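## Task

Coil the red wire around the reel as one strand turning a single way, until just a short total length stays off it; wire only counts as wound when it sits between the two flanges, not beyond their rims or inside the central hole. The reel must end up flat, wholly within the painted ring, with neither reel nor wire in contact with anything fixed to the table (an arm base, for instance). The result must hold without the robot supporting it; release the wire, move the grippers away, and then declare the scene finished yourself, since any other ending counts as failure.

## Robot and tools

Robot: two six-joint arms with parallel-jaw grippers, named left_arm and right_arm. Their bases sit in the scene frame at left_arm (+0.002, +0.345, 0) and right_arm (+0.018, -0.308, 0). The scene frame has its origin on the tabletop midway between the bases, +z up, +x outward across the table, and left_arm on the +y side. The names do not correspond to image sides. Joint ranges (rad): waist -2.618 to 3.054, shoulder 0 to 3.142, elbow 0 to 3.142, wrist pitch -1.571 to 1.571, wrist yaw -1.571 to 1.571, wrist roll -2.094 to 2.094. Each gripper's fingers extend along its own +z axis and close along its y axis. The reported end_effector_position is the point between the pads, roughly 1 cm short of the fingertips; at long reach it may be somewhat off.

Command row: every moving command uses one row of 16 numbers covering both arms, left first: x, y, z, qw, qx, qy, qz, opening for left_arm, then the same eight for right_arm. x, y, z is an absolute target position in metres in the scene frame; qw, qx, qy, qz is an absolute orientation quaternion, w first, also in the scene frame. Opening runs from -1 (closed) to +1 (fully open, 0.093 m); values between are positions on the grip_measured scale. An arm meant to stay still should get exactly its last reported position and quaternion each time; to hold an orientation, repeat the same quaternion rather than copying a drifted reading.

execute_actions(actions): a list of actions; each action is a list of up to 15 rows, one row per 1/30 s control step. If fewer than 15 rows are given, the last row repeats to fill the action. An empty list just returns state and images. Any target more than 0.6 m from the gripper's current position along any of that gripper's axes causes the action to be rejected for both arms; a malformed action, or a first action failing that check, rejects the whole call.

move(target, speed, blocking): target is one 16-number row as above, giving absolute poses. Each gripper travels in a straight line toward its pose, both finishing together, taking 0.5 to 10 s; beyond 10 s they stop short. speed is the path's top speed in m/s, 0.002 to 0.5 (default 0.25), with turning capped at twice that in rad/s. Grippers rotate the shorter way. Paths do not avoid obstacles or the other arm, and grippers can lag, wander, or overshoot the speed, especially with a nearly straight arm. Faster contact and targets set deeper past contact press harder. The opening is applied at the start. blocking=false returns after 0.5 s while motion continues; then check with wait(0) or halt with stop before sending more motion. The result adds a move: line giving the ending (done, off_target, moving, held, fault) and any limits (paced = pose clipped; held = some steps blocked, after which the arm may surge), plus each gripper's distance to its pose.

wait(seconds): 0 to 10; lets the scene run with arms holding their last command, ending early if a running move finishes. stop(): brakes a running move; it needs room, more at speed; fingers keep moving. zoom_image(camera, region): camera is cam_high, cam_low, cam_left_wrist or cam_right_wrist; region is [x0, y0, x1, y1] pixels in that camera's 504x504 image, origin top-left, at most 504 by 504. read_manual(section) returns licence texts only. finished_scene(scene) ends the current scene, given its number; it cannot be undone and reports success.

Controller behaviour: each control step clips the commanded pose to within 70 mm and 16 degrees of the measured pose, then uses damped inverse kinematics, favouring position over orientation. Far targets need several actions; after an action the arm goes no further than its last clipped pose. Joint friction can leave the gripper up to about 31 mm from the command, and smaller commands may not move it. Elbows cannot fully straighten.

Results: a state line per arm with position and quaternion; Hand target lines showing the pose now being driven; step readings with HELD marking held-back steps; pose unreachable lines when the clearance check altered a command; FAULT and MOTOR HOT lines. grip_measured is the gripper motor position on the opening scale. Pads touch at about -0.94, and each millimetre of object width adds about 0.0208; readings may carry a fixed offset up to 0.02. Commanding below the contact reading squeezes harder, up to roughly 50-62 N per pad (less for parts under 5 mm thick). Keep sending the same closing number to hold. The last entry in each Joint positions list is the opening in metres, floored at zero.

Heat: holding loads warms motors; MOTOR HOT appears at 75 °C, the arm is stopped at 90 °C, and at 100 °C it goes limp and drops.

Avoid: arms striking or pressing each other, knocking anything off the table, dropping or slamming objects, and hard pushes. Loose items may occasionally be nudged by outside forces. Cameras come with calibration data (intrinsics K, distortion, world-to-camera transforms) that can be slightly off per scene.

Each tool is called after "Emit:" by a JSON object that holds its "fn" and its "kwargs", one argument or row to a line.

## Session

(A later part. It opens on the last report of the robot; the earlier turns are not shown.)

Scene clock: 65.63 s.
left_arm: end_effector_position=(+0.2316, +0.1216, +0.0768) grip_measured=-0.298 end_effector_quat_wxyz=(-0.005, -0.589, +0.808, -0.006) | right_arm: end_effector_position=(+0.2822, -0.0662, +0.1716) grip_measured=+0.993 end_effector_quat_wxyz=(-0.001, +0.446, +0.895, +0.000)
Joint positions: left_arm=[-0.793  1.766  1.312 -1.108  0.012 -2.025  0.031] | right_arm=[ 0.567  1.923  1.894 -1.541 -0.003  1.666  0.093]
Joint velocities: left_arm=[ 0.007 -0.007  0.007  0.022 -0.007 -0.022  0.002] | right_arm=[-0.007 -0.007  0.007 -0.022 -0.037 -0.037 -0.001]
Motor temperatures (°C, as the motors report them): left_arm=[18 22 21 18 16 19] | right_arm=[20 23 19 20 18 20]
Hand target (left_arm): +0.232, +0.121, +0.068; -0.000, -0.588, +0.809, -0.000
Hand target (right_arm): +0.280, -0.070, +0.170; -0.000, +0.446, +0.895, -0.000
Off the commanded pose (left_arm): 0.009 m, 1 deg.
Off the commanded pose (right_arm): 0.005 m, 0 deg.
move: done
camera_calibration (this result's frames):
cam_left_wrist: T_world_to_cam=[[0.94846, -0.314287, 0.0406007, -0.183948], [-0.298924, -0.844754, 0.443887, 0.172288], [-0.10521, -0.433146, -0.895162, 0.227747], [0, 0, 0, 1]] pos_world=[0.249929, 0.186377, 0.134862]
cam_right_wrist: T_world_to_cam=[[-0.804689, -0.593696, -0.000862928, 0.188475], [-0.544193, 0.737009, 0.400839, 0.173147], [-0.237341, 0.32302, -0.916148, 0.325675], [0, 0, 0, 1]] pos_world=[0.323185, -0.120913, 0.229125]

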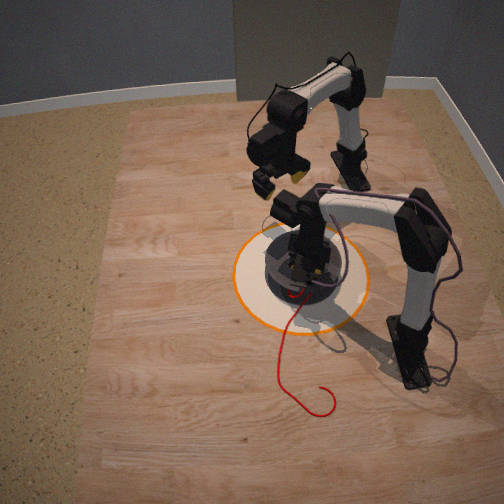

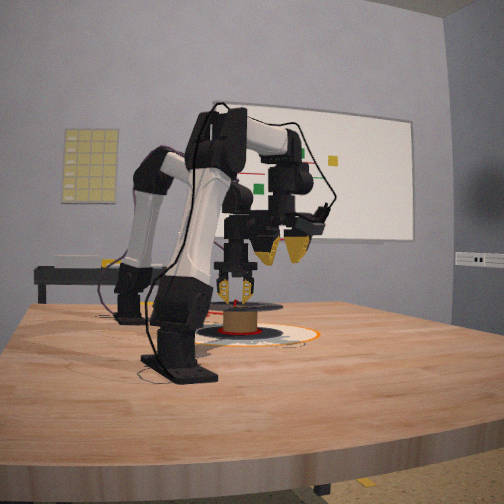

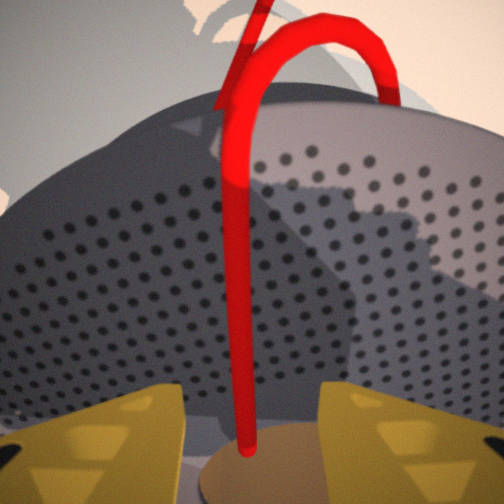

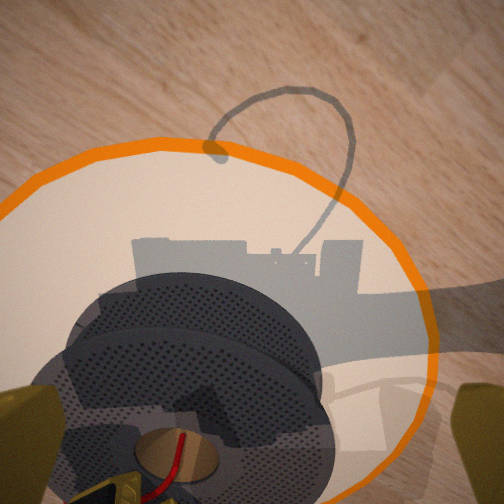

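Emit:
{"fn": "move", "kwargs": {
  "target": [0.232,0.121,0.068,0,-0.588,0.809,0,-1,0.28,-0.07,0.17,0,0.446,0.895,0,1],
  "speed": 0.05
}}

Scene clock: 67.07 s.
left_arm: end_effector_position=(+0.2322, +0.1212, +0.0768) grip_measured=-0.991 end_effector_quat_wxyz=(-0.004, -0.589, +0.808, -0.007) | right_arm: end_effector_position=(+0.2822, -0.0662, +0.1716) grip_measured=+0.993 end_effector_quat_wxyz=(-0.001, +0.446, +0.895, +0.000)
Joint positions: left_arm=[-0.793  1.766  1.312 -1.105  0.011 -2.025  0.   ] | right_arm=[ 0.567  1.923  1.894 -1.541 -0.003  1.666  0.093]
Joint velocities: left_arm=[ 0.007  0.007 -0.007  0.037  0.007 -0.022  0.   ] | right_arm=[-0.012  0.002 -0.007  0.007  0.066  0.022 -0.   ]
Motor temperatures (°C, as the motors report them): left_arm=[18 22 21 18 16 19] | right_arm=[20 24 19 20 18 20]
Hand target (left_arm): +0.232, +0.121, +0.068; +0.000, -0.588, +0.809, +0.000
Hand target (right_arm): +0.280, -0.070, +0.170; -0.000, +0.446, +0.895, -0.000
Off the commanded pose (left_arm): 0.009 m, 1 deg.
Off the commanded pose (right_arm): 0.005 m, 0 deg.
move: done
camera_calibration (this result's frames):
cam_left_wrist: T_world_to_cam=[[0.948347, -0.314213, 0.0436807, -0.184889], [-0.300129, -0.844062, 0.44439, 0.172274], [-0.102764, -0.434546, -0.894768, 0.227208], [0, 0, 0, 1]] pos_world=[0.250393, 0.186048, 0.134817]
cam_right_wrist: T_world_to_cam=[[-0.804689, -0.593696, -0.000862928, 0.188475], [-0.544193, 0.737009, 0.400839, 0.173147], [-0.237341, 0.32302, -0.916148, 0.325675], [0, 0, 0, 1]] pos_world=[0.323185, -0.120913, 0.229125]

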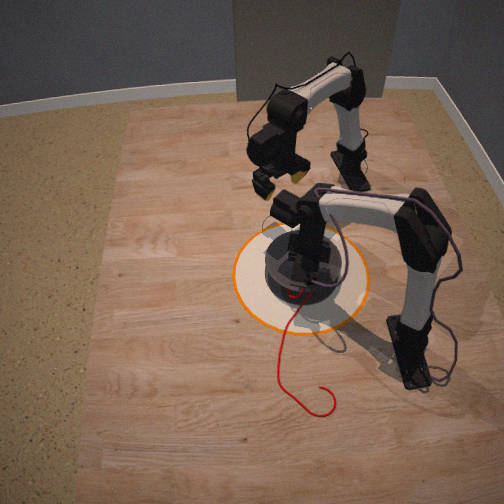

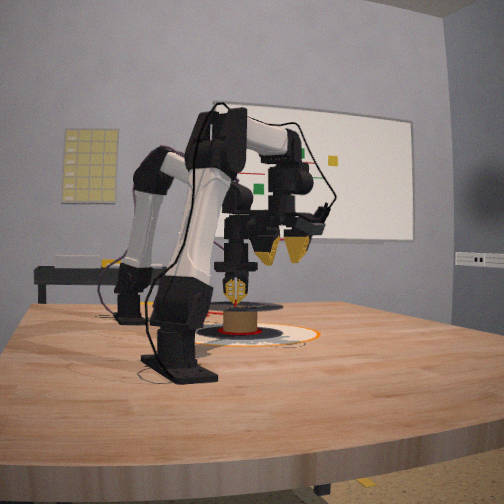

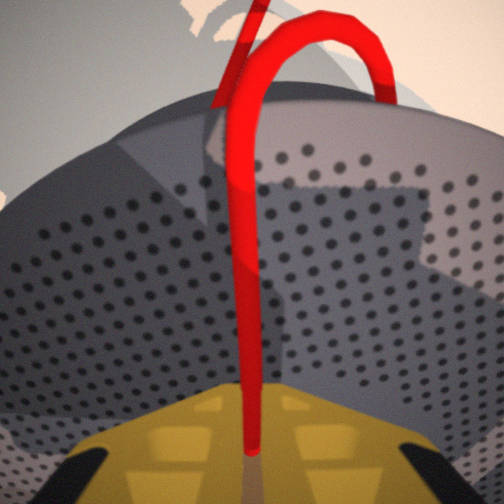

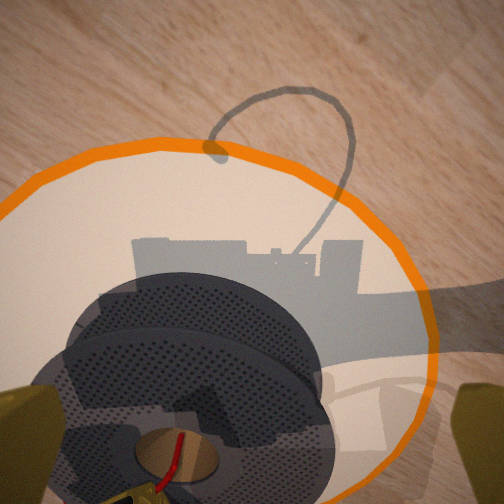

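Emit:
{"fn": "move", "kwargs": {
  "target": [0.232,0.121,0.12,0,-0.588,0.809,0,-1,0.28,-0.07,0.17,0,0.446,0.895,0,1],
  "speed": 0.08
}}

Scene clock: 68.40 s.
left_arm: end_effector_position=(+0.2321, +0.1212, +0.1122) grip_measured=-0.991 end_effector_quat_wxyz=(-0.006, -0.589, +0.808, +0.004) | right_arm: end_effector_position=(+0.2822, -0.0662, +0.1716) grip_measured=+0.993 end_effector_quat_wxyz=(-0.001, +0.446, +0.895, +0.000)
Joint positions: left_arm=[-0.793  1.766  1.455 -1.269  0.011 -2.025  0.   ] | right_arm=[ 0.567  1.923  1.894 -1.541 -0.003  1.666  0.093]
Joint velocities: left_arm=[-0.007 -0.002  0.002 -0.066  0.066  0.007  0.   ] | right_arm=[-0.022 -0.007 -0.017  0.051 -0.022 -0.11   0.001]
Motor temperatures (°C, as the motors report them): left_arm=[18 23 21 18 16 19] | right_arm=[20 24 19 20 17 20]
Hand target (left_arm): +0.232, +0.121, +0.120; -0.000, -0.588, +0.809, +0.000
Hand target (right_arm): +0.280, -0.070, +0.170; -0.000, +0.446, +0.895, -0.000
Off the commanded pose (left_arm): 0.008 m, 1 deg.
Off the commanded pose (right_arm): 0.005 m, 0 deg.
move: done
camera_calibration (this result's frames):
cam_left_wrist: T_world_to_cam=[[0.948872, -0.314717, 0.0244116, -0.184246], [-0.293344, -0.850579, 0.436422, 0.156649], [-0.116585, -0.42127, -0.899411, 0.261108], [0, 0, 0, 1]] pos_world=[0.251219, 0.185254, 0.170975]
cam_right_wrist: T_world_to_cam=[[-0.804689, -0.593696, -0.000862928, 0.188475], [-0.544193, 0.737009, 0.400839, 0.173147], [-0.237341, 0.32302, -0.916148, 0.325675], [0, 0, 0, 1]] pos_world=[0.323185, -0.120913, 0.229125]

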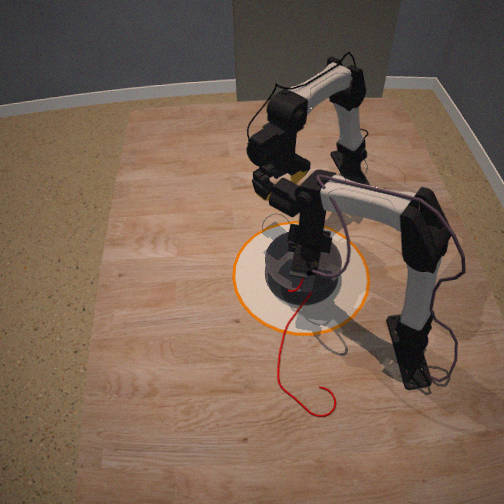

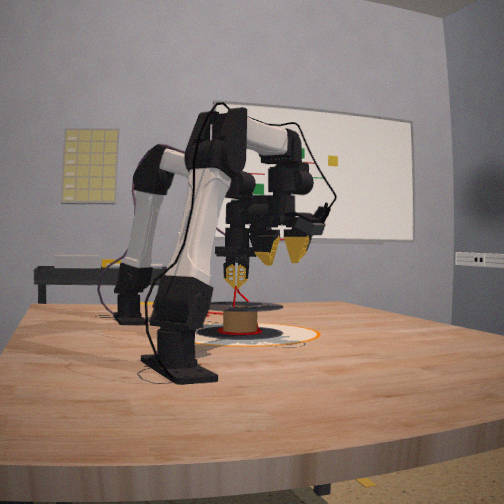

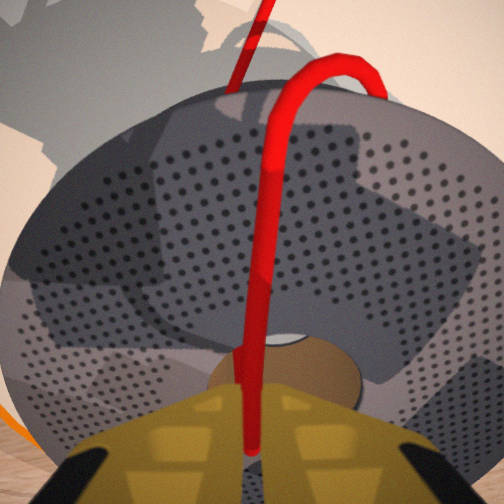

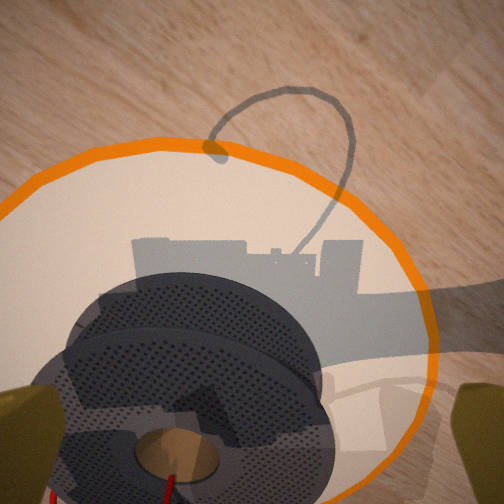

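Emit:
{"fn": "zoom_image", "kwargs": {
  "camera": "cam_low",
  "region": [190, 250, 300, 345]
}}

Region (190, 250, 300, 345) of cam_low's 504x504 image, scaled by 4.582, with more detail than that image has; it fills the top 435 rows of this view, and the rest is white.

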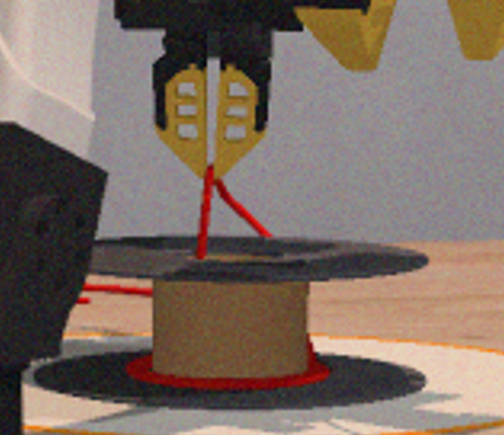

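Emit:
{"fn": "move", "kwargs": {
  "target": [0.236,0.135,0.15,0,-0.588,0.809,0,-1,0.28,-0.07,0.17,0,0.446,0.895,0,1],
  "speed": 0.08
}}

Emit:
{"fn": "zoom_image", "kwargs": {
  "camera": "cam_low",
  "region": [190, 230, 300, 345]
}}

Scene clock: 70.37 s.
left_arm: end_effector_position=(+0.2345, +0.1312, +0.1378) grip_measured=-0.991 end_effector_quat_wxyz=(-0.007, -0.587, +0.809, +0.010) | right_arm: end_effector_position=(+0.2822, -0.0662, +0.1716) grip_measured=+0.993 end_effector_quat_wxyz=(-0.001, +0.446, +0.895, +0.000)
Joint positions: left_arm=[-0.766  1.756  1.544 -1.381  0.009 -1.993  0.   ] | right_arm=[ 0.567  1.923  1.894 -1.541 -0.003  1.666  0.093]
Joint velocities: left_arm=[-0.022  0.002 -0.012 -0.051 -0.007 -0.095  0.   ] | right_arm=[ 0.007 -0.012  0.002 -0.081 -0.037 -0.022 -0.001]
Motor temperatures (°C, as the motors report them): left_arm=[18 23 21 18 16 19] | right_arm=[20 24 19 20 17 20]
Hand target (left_arm): +0.236, +0.135, +0.150; +0.000, -0.588, +0.809, -0.000
Hand target (right_arm): +0.280, -0.070, +0.170; -0.000, +0.446, +0.895, -0.000
Off the commanded pose (left_arm): 0.013 m, 1 deg.
Off the commanded pose (right_arm): 0.005 m, 0 deg.
move: off_target (left_arm)
camera_calibration (this result's frames):
cam_left_wrist: T_world_to_cam=[[0.947563, -0.319276, 0.0136539, -0.181619], [-0.293797, -0.853542, 0.43029, 0.15599], [-0.125727, -0.411738, -0.902588, 0.289853], [0, 0, 0, 1]] pos_world=[0.254368, 0.194501, 0.196977]
cam_right_wrist: T_world_to_cam=[[-0.804689, -0.593696, -0.000862928, 0.188475], [-0.544193, 0.737009, 0.400839, 0.173147], [-0.237341, 0.32302, -0.916148, 0.325675], [0, 0, 0, 1]] pos_world=[0.323185, -0.120913, 0.229125]

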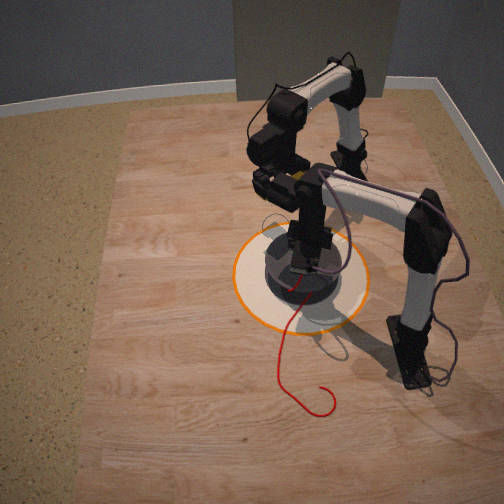

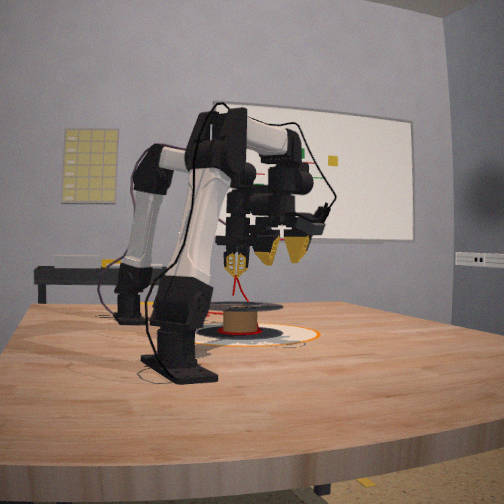

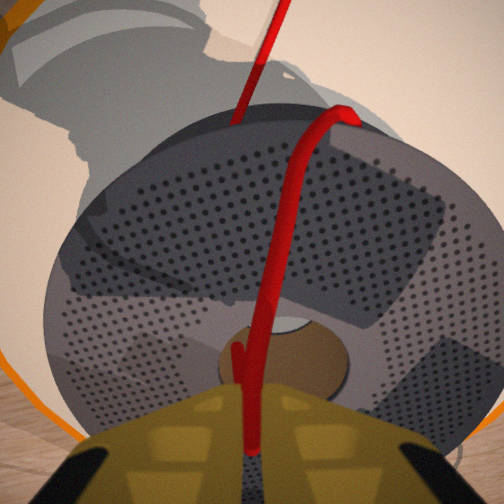

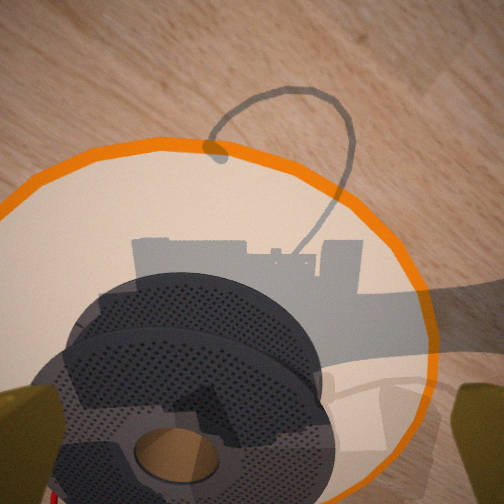

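Region (190, 230, 300, 345) of cam_low's 504x504 image, scaled by 4.383, with more detail than that image has; it fills the left 482 columns of this view, and the rest is white.

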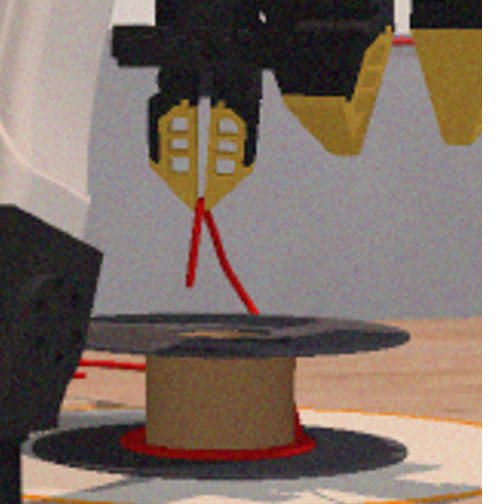

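Emit:
{"fn": "move", "kwargs": {
  "target": [0.195,0.215,0.095,0,-0.174,0.985,0,-1,0.28,-0.07,0.17,0,0.446,0.895,0,1],
  "speed": 0.08
}}

Scene clock: 77.20 s.
left_arm: end_effector_position=(+0.1942, +0.2122, +0.0924) grip_measured=-0.991 end_effector_quat_wxyz=(-0.012, -0.173, +0.985, +0.005) | right_arm: end_effector_position=(+0.2822, -0.0662, +0.1716) grip_measured=+0.993 end_effector_quat_wxyz=(-0.001, +0.446, +0.895, +0.000)
Joint positions: left_arm=[-0.625  1.458  1.054 -1.191  0.009 -0.946  0.   ] | right_arm=[ 0.567  1.923  1.894 -1.541 -0.003  1.666  0.093]
Joint velocities: left_arm=[-0.007 -0.002 -0.002  0.095 -0.022  0.007  0.   ] | right_arm=[-0.002  0.007  0.022 -0.051  0.037 -0.037  0.   ]
Motor temperatures (°C, as the motors report them): left_arm=[18 24 21 18 16 19] | right_arm=[20 26 19 19 17 20]
Hand target (left_arm): +0.196, +0.215, +0.094; +0.000, -0.174, +0.985, -0.000
Hand target (right_arm): +0.280, -0.070, +0.170; -0.000, +0.446, +0.895, -0.000
Off the commanded pose (left_arm): 0.004 m, 1 deg.
Off the commanded pose (right_arm): 0.005 m, 0 deg.
move: done
camera_calibration (this result's frames):
cam_left_wrist: T_world_to_cam=[[0.33349, -0.942473, 0.0229996, 0.133695], [-0.845127, -0.288055, 0.450317, 0.218087], [-0.417787, -0.169614, -0.892572, 0.281634], [0, 0, 0, 1]] pos_world=[0.257389, 0.236594, 0.150095]
cam_right_wrist: T_world_to_cam=[[-0.804689, -0.593696, -0.000862928, 0.188475], [-0.544193, 0.737009, 0.400839, 0.173147], [-0.237341, 0.32302, -0.916148, 0.325675], [0, 0, 0, 1]] pos_world=[0.323185, -0.120913, 0.229125]

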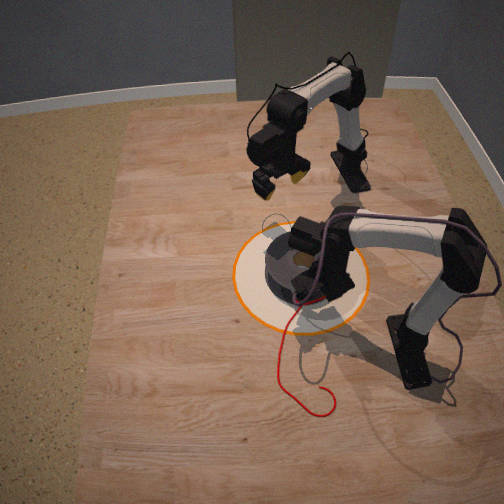

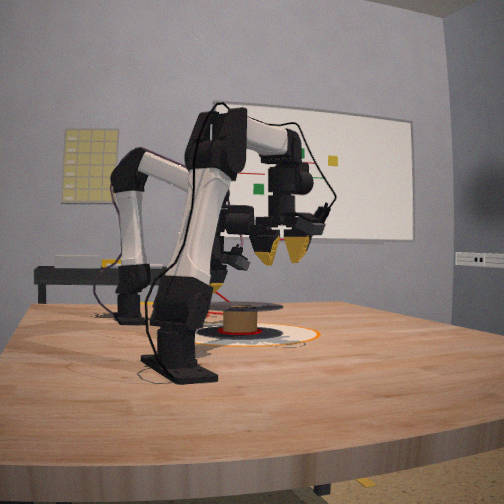

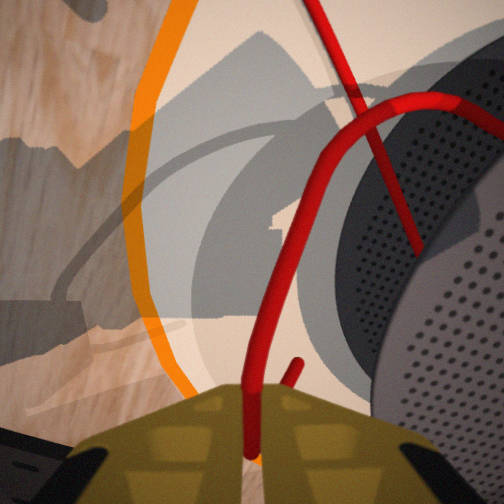

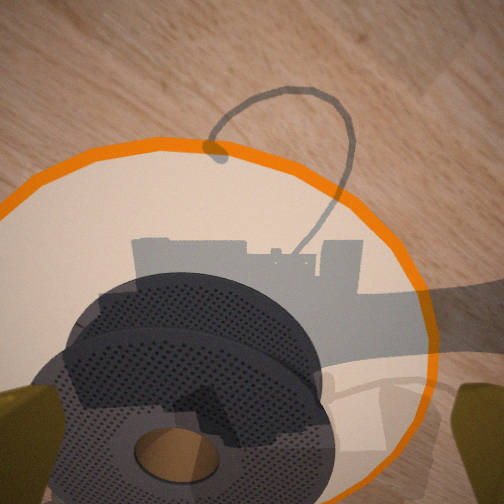

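Emit:
{"fn": "move", "kwargs": {
  "target": [0.15,0.19,0.06,0,-0.174,0.985,0,-1,0.28,-0.07,0.17,0,0.446,0.895,0,-1],
  "speed": 0.08
}}

Emit:
{"fn": "move", "kwargs": {
  "target": [0.113,0.147,0.04,0,-0.174,0.985,0,-1,0.26,-0.03,0.17,0,-0.462,0.887,0,-1],
  "speed": 0.08
}}

Scene clock: 92.97 s.
left_arm: end_effector_position=(+0.1496, +0.1922, +0.0587) grip_measured=-0.991 end_effector_quat_wxyz=(-0.012, -0.174, +0.985, +0.009) | right_arm: end_effector_position=(+0.2822, -0.0662, +0.1716) grip_measured=-0.999 end_effector_quat_wxyz=(-0.001, +0.446, +0.895, +0.000)
Joint positions: left_arm=[-0.823  1.409  0.875 -1.065  0.009 -1.146  0.   ] | right_arm=[ 0.567  1.923  1.894 -1.541 -0.003  1.666  0.   ]
Joint velocities: left_arm=[ 0.007  0.017 -0.012 -0.037 -0.037 -0.022  0.   ] | right_arm=[-0.002 -0.007 -0.007  0.051 -0.125 -0.007  0.   ]
Motor temperatures (°C, as the motors report them): left_arm=[18 24 21 18 16 19] | right_arm=[20 28 18 19 17 20]
Hand target (left_arm): +0.150, +0.191, +0.060; -0.001, -0.174, +0.985, +0.001
Hand target (right_arm): +0.280, -0.070, +0.170; -0.000, +0.446, +0.895, -0.000
Off the commanded pose (left_arm): 0.003 m, 2 deg.
Off the commanded pose (right_arm): 0.005 m, 0 deg.
move: done
camera_calibration (this result's frames):
cam_left_wrist: T_world_to_cam=[[0.335592, -0.941879, 0.015539, 0.130506], [-0.844084, -0.293342, 0.448856, 0.190707], [-0.41821, -0.163749, -0.893469, 0.228501], [0, 0, 0, 1]] pos_world=[0.212738, 0.21628, 0.11653]
cam_right_wrist: T_world_to_cam=[[-0.804689, -0.593696, -0.000862928, 0.188475], [-0.544193, 0.737009, 0.400839, 0.173147], [-0.237341, 0.32302, -0.916148, 0.325675], [0, 0, 0, 1]] pos_world=[0.323185, -0.120913, 0.229125]

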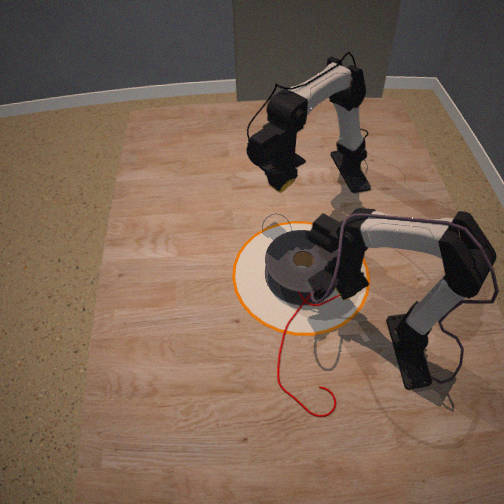

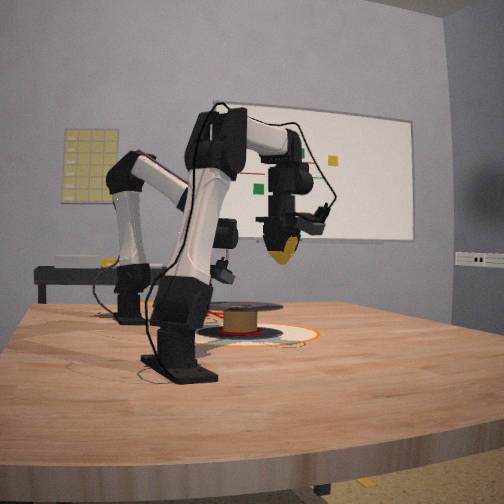

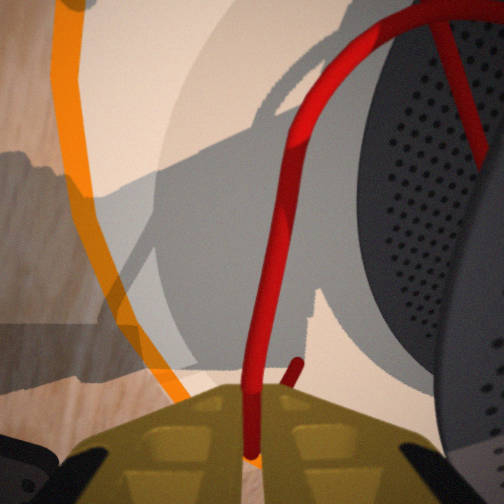

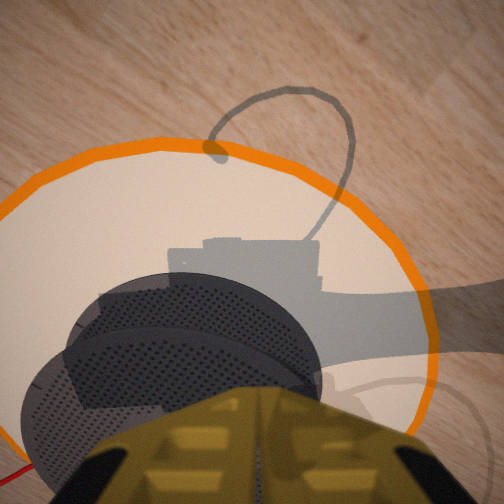

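Scene clock: 103.27 s.
left_arm: end_effector_position=(+0.1212, +0.1522, +0.0536) grip_measured=-0.991 end_effector_quat_wxyz=(+0.000, -0.175, +0.984, -0.012) | right_arm: end_effector_position=(+0.2629, -0.0406, +0.1730) grip_measured=-0.999 end_effector_quat_wxyz=(+0.003, -0.321, +0.947, +0.003)
Joint positions: left_arm=[-1.038  1.423  0.866 -0.991  0.009 -1.363  0.   ] | right_arm=[ 0.655  1.935  1.915 -1.542 -0.003  0.176  0.   ]
Joint velocities: left_arm=[-0.007 -0.012  0.002  0.037  0.007  0.007  0.   ] | right_arm=[-0.007  0.002 -0.012  0.022  0.037  0.051  0.   ]
Motor temperatures (°C, as the motors report them): left_arm=[18 23 21 19 16 19] | right_arm=[20 28 19 19 17 20]
Hand target (left_arm): +0.118, +0.156, +0.043; -0.002, -0.174, +0.985, +0.003
Hand target (right_arm): +0.263, -0.036, +0.170; +0.000, -0.329, +0.944, -0.002
Off the commanded pose (left_arm): 0.017 m, 1 deg.
Off the commanded pose (right_arm): 0.011 m, 18 deg.
move: off_target (left_arm, right_arm; path cut at 10 s)
camera_calibration (this result's frames):
cam_left_wrist: T_world_to_cam=[[0.336264, -0.939771, 0.0612937, 0.0995344], [-0.857002, -0.278364, 0.43366, 0.157442], [-0.390479, -0.198353, -0.898989, 0.207702], [0, 0, 0, 1]] pos_world=[0.182561, 0.178564, 0.112345]
cam_right_wrist: T_world_to_cam=[[0.599024, -0.800713, -0.00538296, -0.188496], [-0.735803, -0.553091, 0.390748, 0.142957], [-0.315854, -0.230107, -0.920482, 0.313138], [0, 0, 0, 1]] pos_world=[0.317008, 0.000191807, 0.231363]

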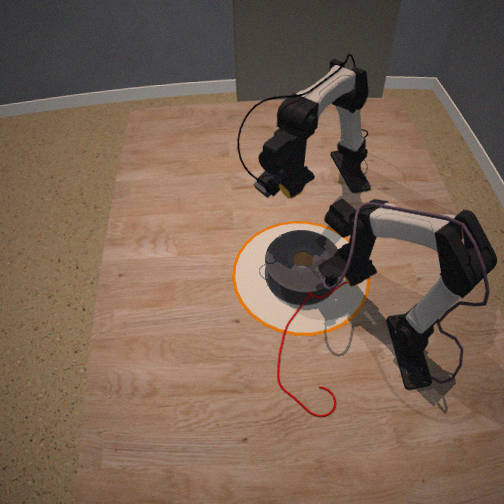

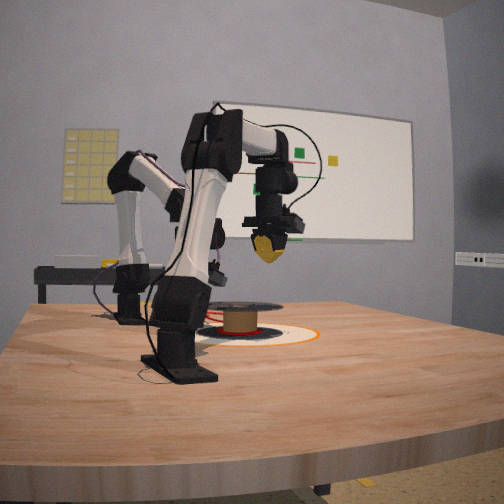

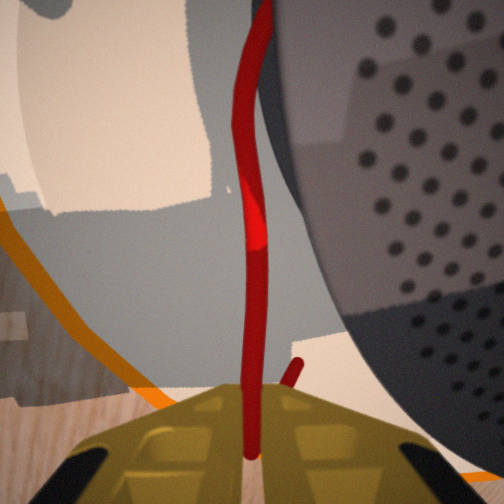

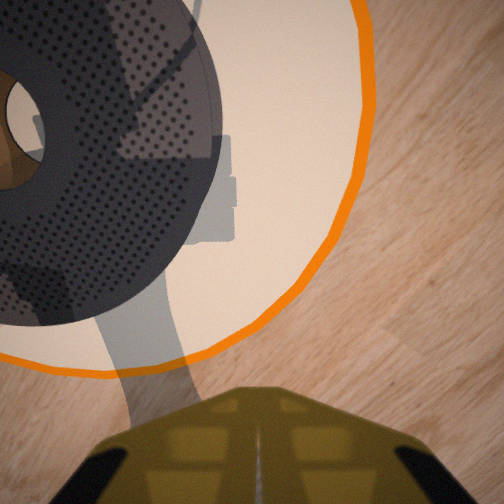

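Emit:
{"fn": "move", "kwargs": {
  "target": [0.115,0.148,0.042,0,-0.174,0.985,0,-1,0.236,0.078,0.12,0,-0.574,0.819,0,-1],
  "speed": 0.25
}}

Scene clock: 105.87 s.
left_arm: end_effector_position=(+0.1141, +0.1494, +0.0487) grip_measured=-0.991 end_effector_quat_wxyz=(-0.003, -0.174, +0.985, -0.005) | right_arm: end_effector_position=(+0.2440, +0.0703, +0.1189) grip_measured=-0.999 end_effector_quat_wxyz=(+0.005, -0.564, +0.826, -0.006)
Joint positions: left_arm=[-1.072  1.439  0.859 -0.983  0.008 -1.395  0.   ] | right_arm=[ 0.865  2.278  2.227 -1.515  0.015 -0.16   0.   ]
Joint velocities: left_arm=[-0.002  0.007 -0.012 -0.066 -0.007  0.037  0.   ] | right_arm=[-0.007  0.017 -0.007 -0.051 -0.066 -0.081  0.   ]
Motor temperatures (°C, as the motors report them): left_arm=[18 23 21 19 16 19] | right_arm=[20 28 20 19 17 20]
Hand target (left_arm): +0.115, +0.148, +0.042; +0.000, -0.174, +0.985, +0.000
Hand target (right_arm): +0.236, +0.076, +0.119; +0.001, -0.574, +0.819, -0.004
Off the commanded pose (left_arm): 0.007 m, 1 deg.
Off the commanded pose (right_arm): 0.011 m, 2 deg.
move: off_target (right_arm)
camera_calibration (this result's frames):
cam_left_wrist: T_world_to_cam=[[0.334899, -0.941106, 0.0464897, 0.10069], [-0.854091, -0.282356, 0.43681, 0.152796], [-0.397958, -0.185994, -0.898351, 0.199006], [0, 0, 0, 1]] pos_world=[0.175977, 0.174917, 0.107354]
cam_right_wrist: T_world_to_cam=[[0.927573, -0.373385, 0.013876, -0.201147], [-0.347876, -0.849458, 0.39674, 0.136979], [-0.13635, -0.372832, -0.917826, 0.248806], [0, 0, 0, 1]] pos_world=[0.268155, 0.134015, 0.176806]

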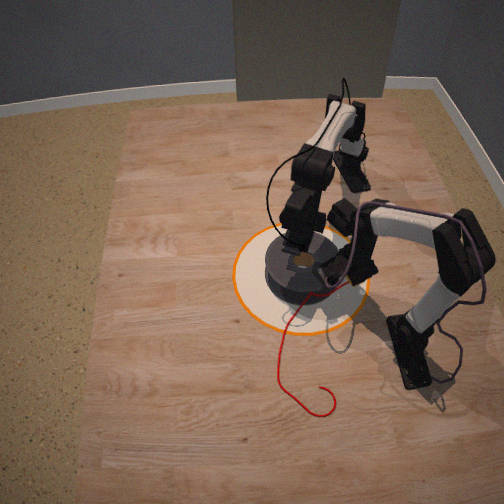

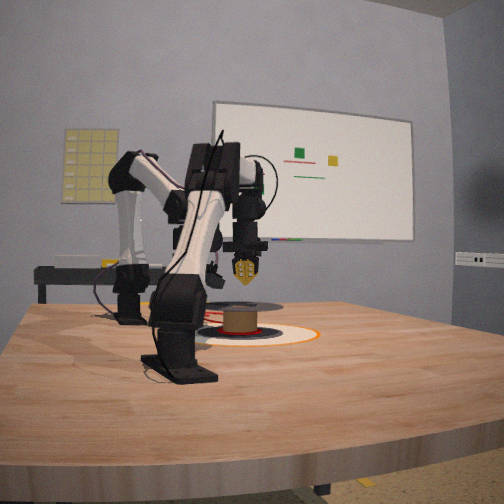

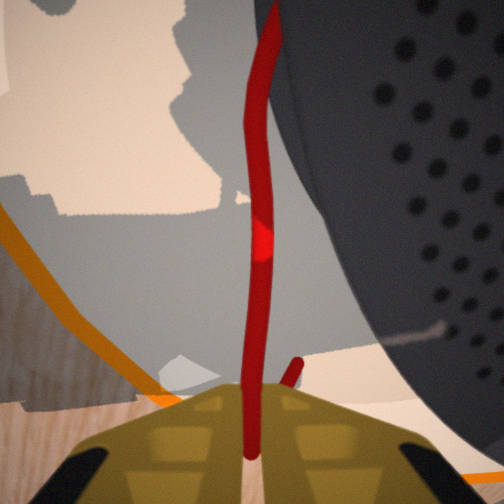

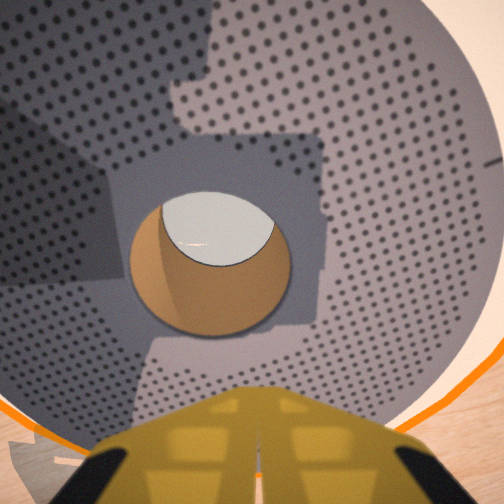

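Emit:
{"fn": "move", "kwargs": {
  "target": [0.115,0.148,0.042,0,-0.174,0.985,0,-1,0.232,0.093,0.10,0,-0.574,0.819,0,-1],
  "speed": 0.1
}}

Scene clock: 108.50 s.
left_arm: end_effector_position=(+0.1149, +0.1474, +0.0488) grip_measured=-0.991 end_effector_quat_wxyz=(-0.001, -0.174, +0.985, -0.009) | right_arm: end_effector_position=(+0.2329, +0.0836, +0.0998) grip_measured=-0.999 end_effector_quat_wxyz=(-0.007, -0.573, +0.819, -0.010)
Joint positions: left_arm=[-1.073  1.439  0.859 -0.974  0.008 -1.395  0.   ] | right_arm=[ 0.901  2.333  2.242 -1.502  0.013 -0.146  0.   ]
Joint velocities: left_arm=[0.012 0.002 0.007 0.022 0.022 0.051 0.   ] | right_arm=[-0.007  0.007 -0.012 -0.007  0.007  0.051  0.   ]
Motor temperatures (°C, as the motors report them): left_arm=[18 22 21 19 16 19] | right_arm=[20 29 20 19 17 20]
Hand target (left_arm): +0.115, +0.148, +0.042; -0.000, -0.174, +0.985, -0.000
Hand target (right_arm): +0.232, +0.092, +0.100; +0.000, -0.574, +0.819, -0.001
Off the commanded pose (left_arm): 0.007 m, 1 deg.
Off the commanded pose (right_arm): 0.009 m, 1 deg.
move: done
camera_calibration (this result's frames):
cam_left_wrist: T_world_to_cam=[[0.333227, -0.941239, 0.0550312, 0.0983308], [-0.856578, -0.277831, 0.434839, 0.152568], [-0.393998, -0.192039, -0.898825, 0.19941], [0, 0, 0, 1]] pos_world=[0.176487, 0.173235, 0.107481]
cam_right_wrist: T_world_to_cam=[[0.935889, -0.352191, 0.00848761, -0.188778], [-0.323051, -0.848346, 0.41946, 0.14387], [-0.14053, -0.39531, -0.907734, 0.236557], [0, 0, 0, 1]] pos_world=[0.256396, 0.149078, 0.155985]

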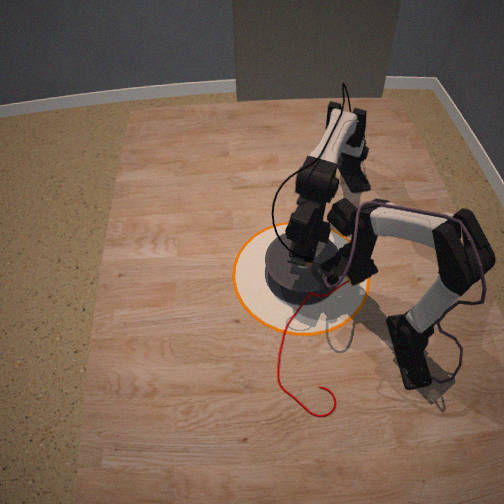

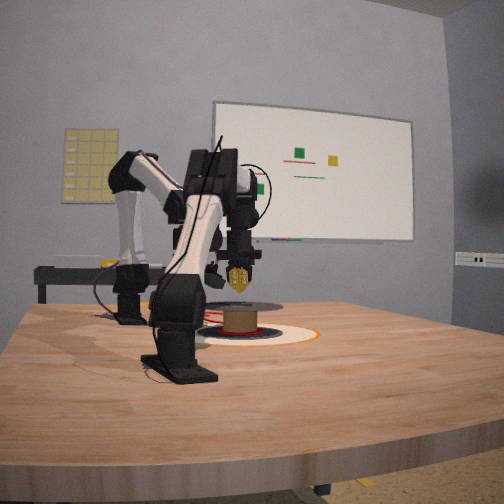

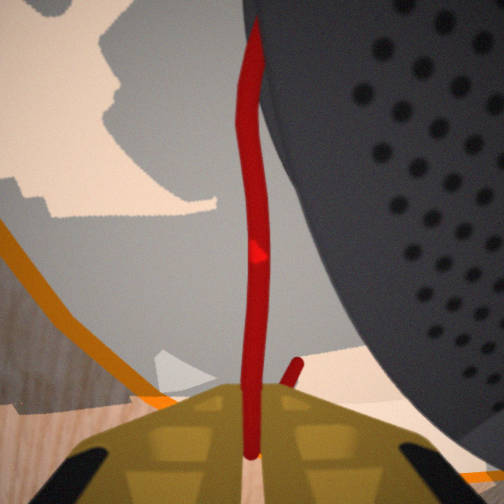

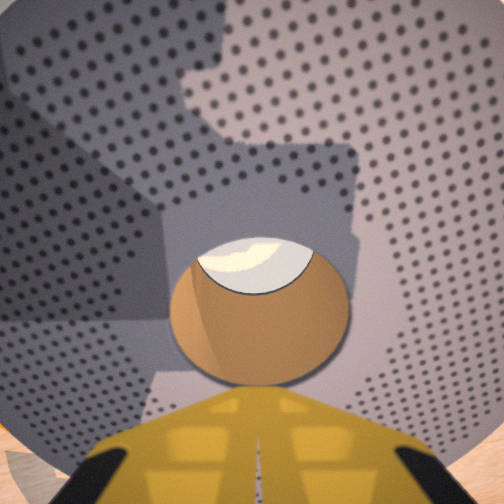

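Emit:
{"fn": "move", "kwargs": {
  "target": [0.115,0.148,0.042,0,-0.174,0.985,0,-1,0.236,0.097,0.075,0,-0.574,0.819,0,-1],
  "speed": 0.05
}}

Scene clock: 110.37 s.
left_arm: end_effector_position=(+0.1149, +0.1474, +0.0488) grip_measured=-0.991 end_effector_quat_wxyz=(-0.001, -0.174, +0.985, -0.009) | right_arm: end_effector_position=(+0.2393, +0.0955, +0.0870) grip_measured=-0.999 end_effector_quat_wxyz=(+0.012, -0.573, +0.819, -0.001)
Joint positions: left_arm=[-1.073  1.439  0.859 -0.974  0.008 -1.396  0.   ] | right_arm=[ 0.901  2.344  2.211 -1.418  0.013 -0.146  0.   ]
Joint velocities: left_arm=[ 0.007 -0.007 -0.002  0.037  0.051 -0.022  0.   ] | right_arm=[-0.002 -0.002 -0.002 -0.007 -0.007  0.022  0.   ]
Motor temperatures (°C, as the motors report them): left_arm=[18 22 22 19 16 19] | right_arm=[20 29 20 19 17 20]
Hand target (left_arm): +0.115, +0.148, +0.042; +0.000, -0.174, +0.985, -0.000
Hand target (right_arm): +0.236, +0.096, +0.075; +0.000, -0.574, +0.819, -0.000
Off the commanded pose (left_arm): 0.007 m, 1 deg.
Off the commanded pose (right_arm): 0.013 m, 1 deg.
move: off_target (right_arm)
camera_calibration (this result's frames):
cam_left_wrist: T_world_to_cam=[[0.333586, -0.941112, 0.0550293, 0.0982709], [-0.856469, -0.278157, 0.434845, 0.152603], [-0.393931, -0.192189, -0.898822, 0.199424], [0, 0, 0, 1]] pos_world=[0.176477, 0.173259, 0.10748]
cam_right_wrist: T_world_to_cam=[[0.935668, -0.3526, 0.0140807, -0.190906], [-0.330915, -0.862867, 0.382043, 0.167946], [-0.122559, -0.362125, -0.924037, 0.224505], [0, 0, 0, 1]] pos_world=[0.261715, 0.1589, 0.145976]

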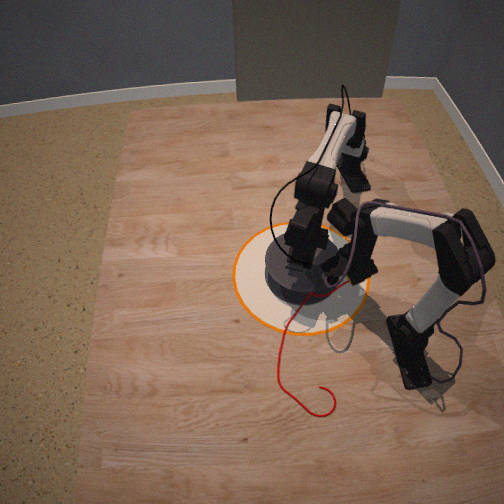

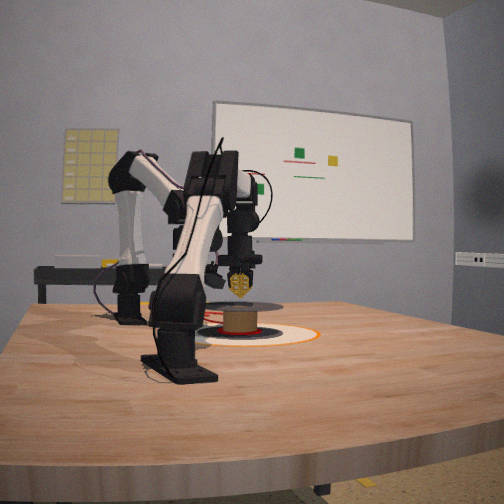

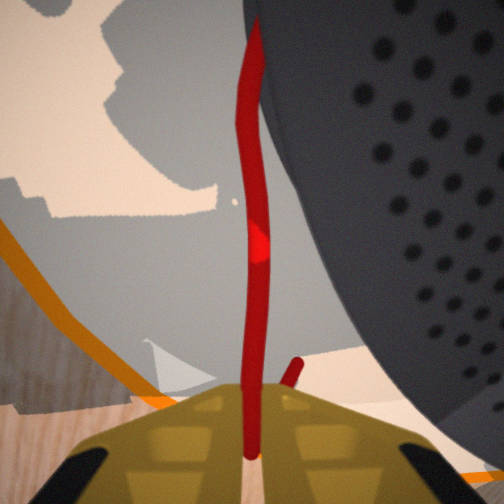

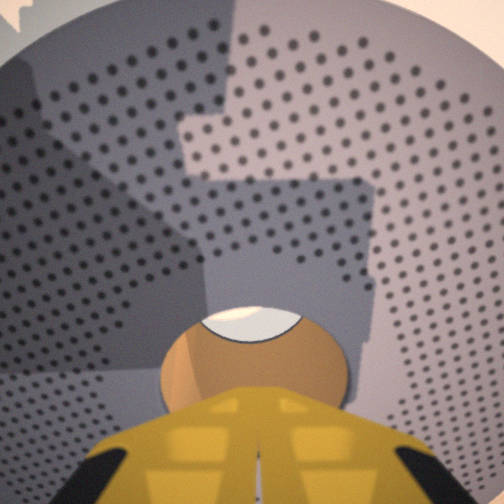

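Emit:
{"fn": "move", "kwargs": {
  "target": [0.115,0.148,0.042,0,-0.174,0.985,0,-1,0.236,0.086,0.055,0,-0.574,0.819,0,-1],
  "speed": 0.04
}}

Scene clock: 112.50 s.
left_arm: end_effector_position=(+0.1149, +0.1474, +0.0488) grip_measured=-0.991 end_effector_quat_wxyz=(-0.001, -0.174, +0.985, -0.009) | right_arm: end_effector_position=(+0.2343, +0.0865, +0.0529) grip_measured=-0.999 end_effector_quat_wxyz=(-0.004, -0.575, +0.818, -0.009)
Joint positions: left_arm=[-1.073  1.439  0.859 -0.974  0.008 -1.396  0.   ] | right_arm=[ 0.901  2.327  2.045 -1.304  0.012 -0.151  0.   ]
Joint velocities: left_arm=[-0.002  0.007  0.027 -0.007 -0.007  0.022  0.   ] | right_arm=[-0.002 -0.007  0.002  0.022 -0.007 -0.081  0.   ]
Motor temperatures (°C, as the motors report them): left_arm=[18 22 22 19 16 19] | right_arm=[20 30 20 19 17 20]
Hand target (left_arm): +0.115, +0.148, +0.042; +0.000, -0.174, +0.985, -0.000
Hand target (right_arm): +0.236, +0.085, +0.055; -0.000, -0.574, +0.819, -0.000
Off the commanded pose (left_arm): 0.007 m, 1 deg.
Off the commanded pose (right_arm): 0.003 m, 1 deg.
move: done
camera_calibration (this result's frames):
cam_left_wrist: T_world_to_cam=[[0.333586, -0.941112, 0.0550293, 0.0982709], [-0.856469, -0.278157, 0.434845, 0.152603], [-0.393931, -0.192189, -0.898822, 0.199424], [0, 0, 0, 1]] pos_world=[0.176477, 0.173259, 0.10748]
cam_right_wrist: T_world_to_cam=[[0.937463, -0.347968, 0.00902293, -0.189514], [-0.320421, -0.85254, 0.412925, 0.166519], [-0.135992, -0.389993, -0.910721, 0.193958], [0, 0, 0, 1]] pos_world=[0.257396, 0.151661, 0.109592]

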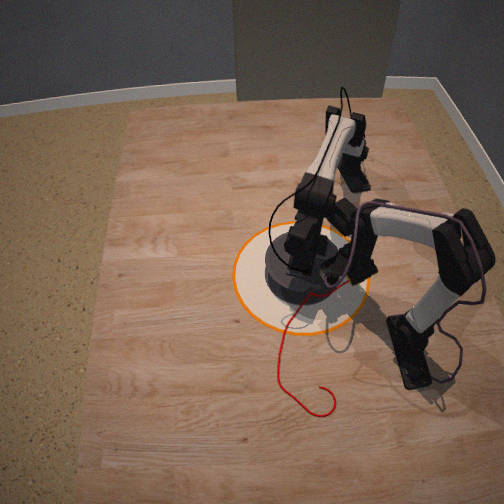

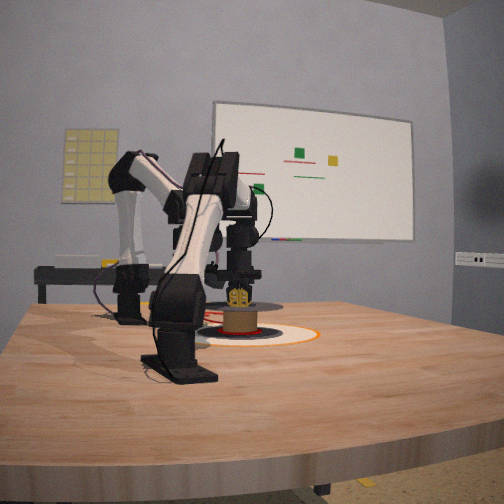

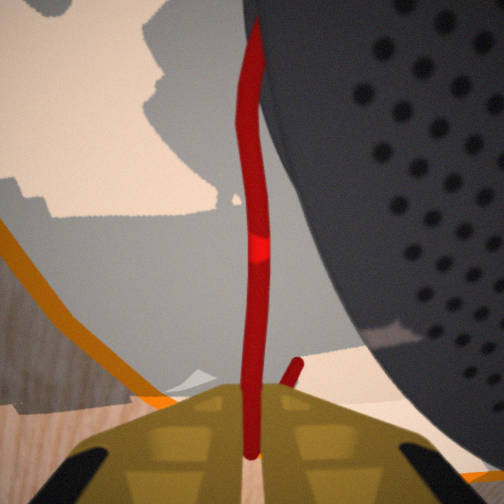

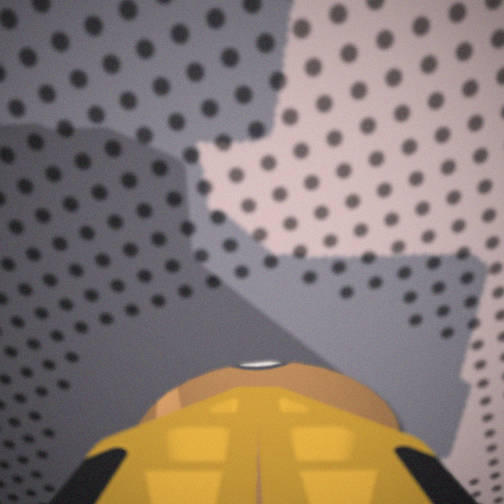

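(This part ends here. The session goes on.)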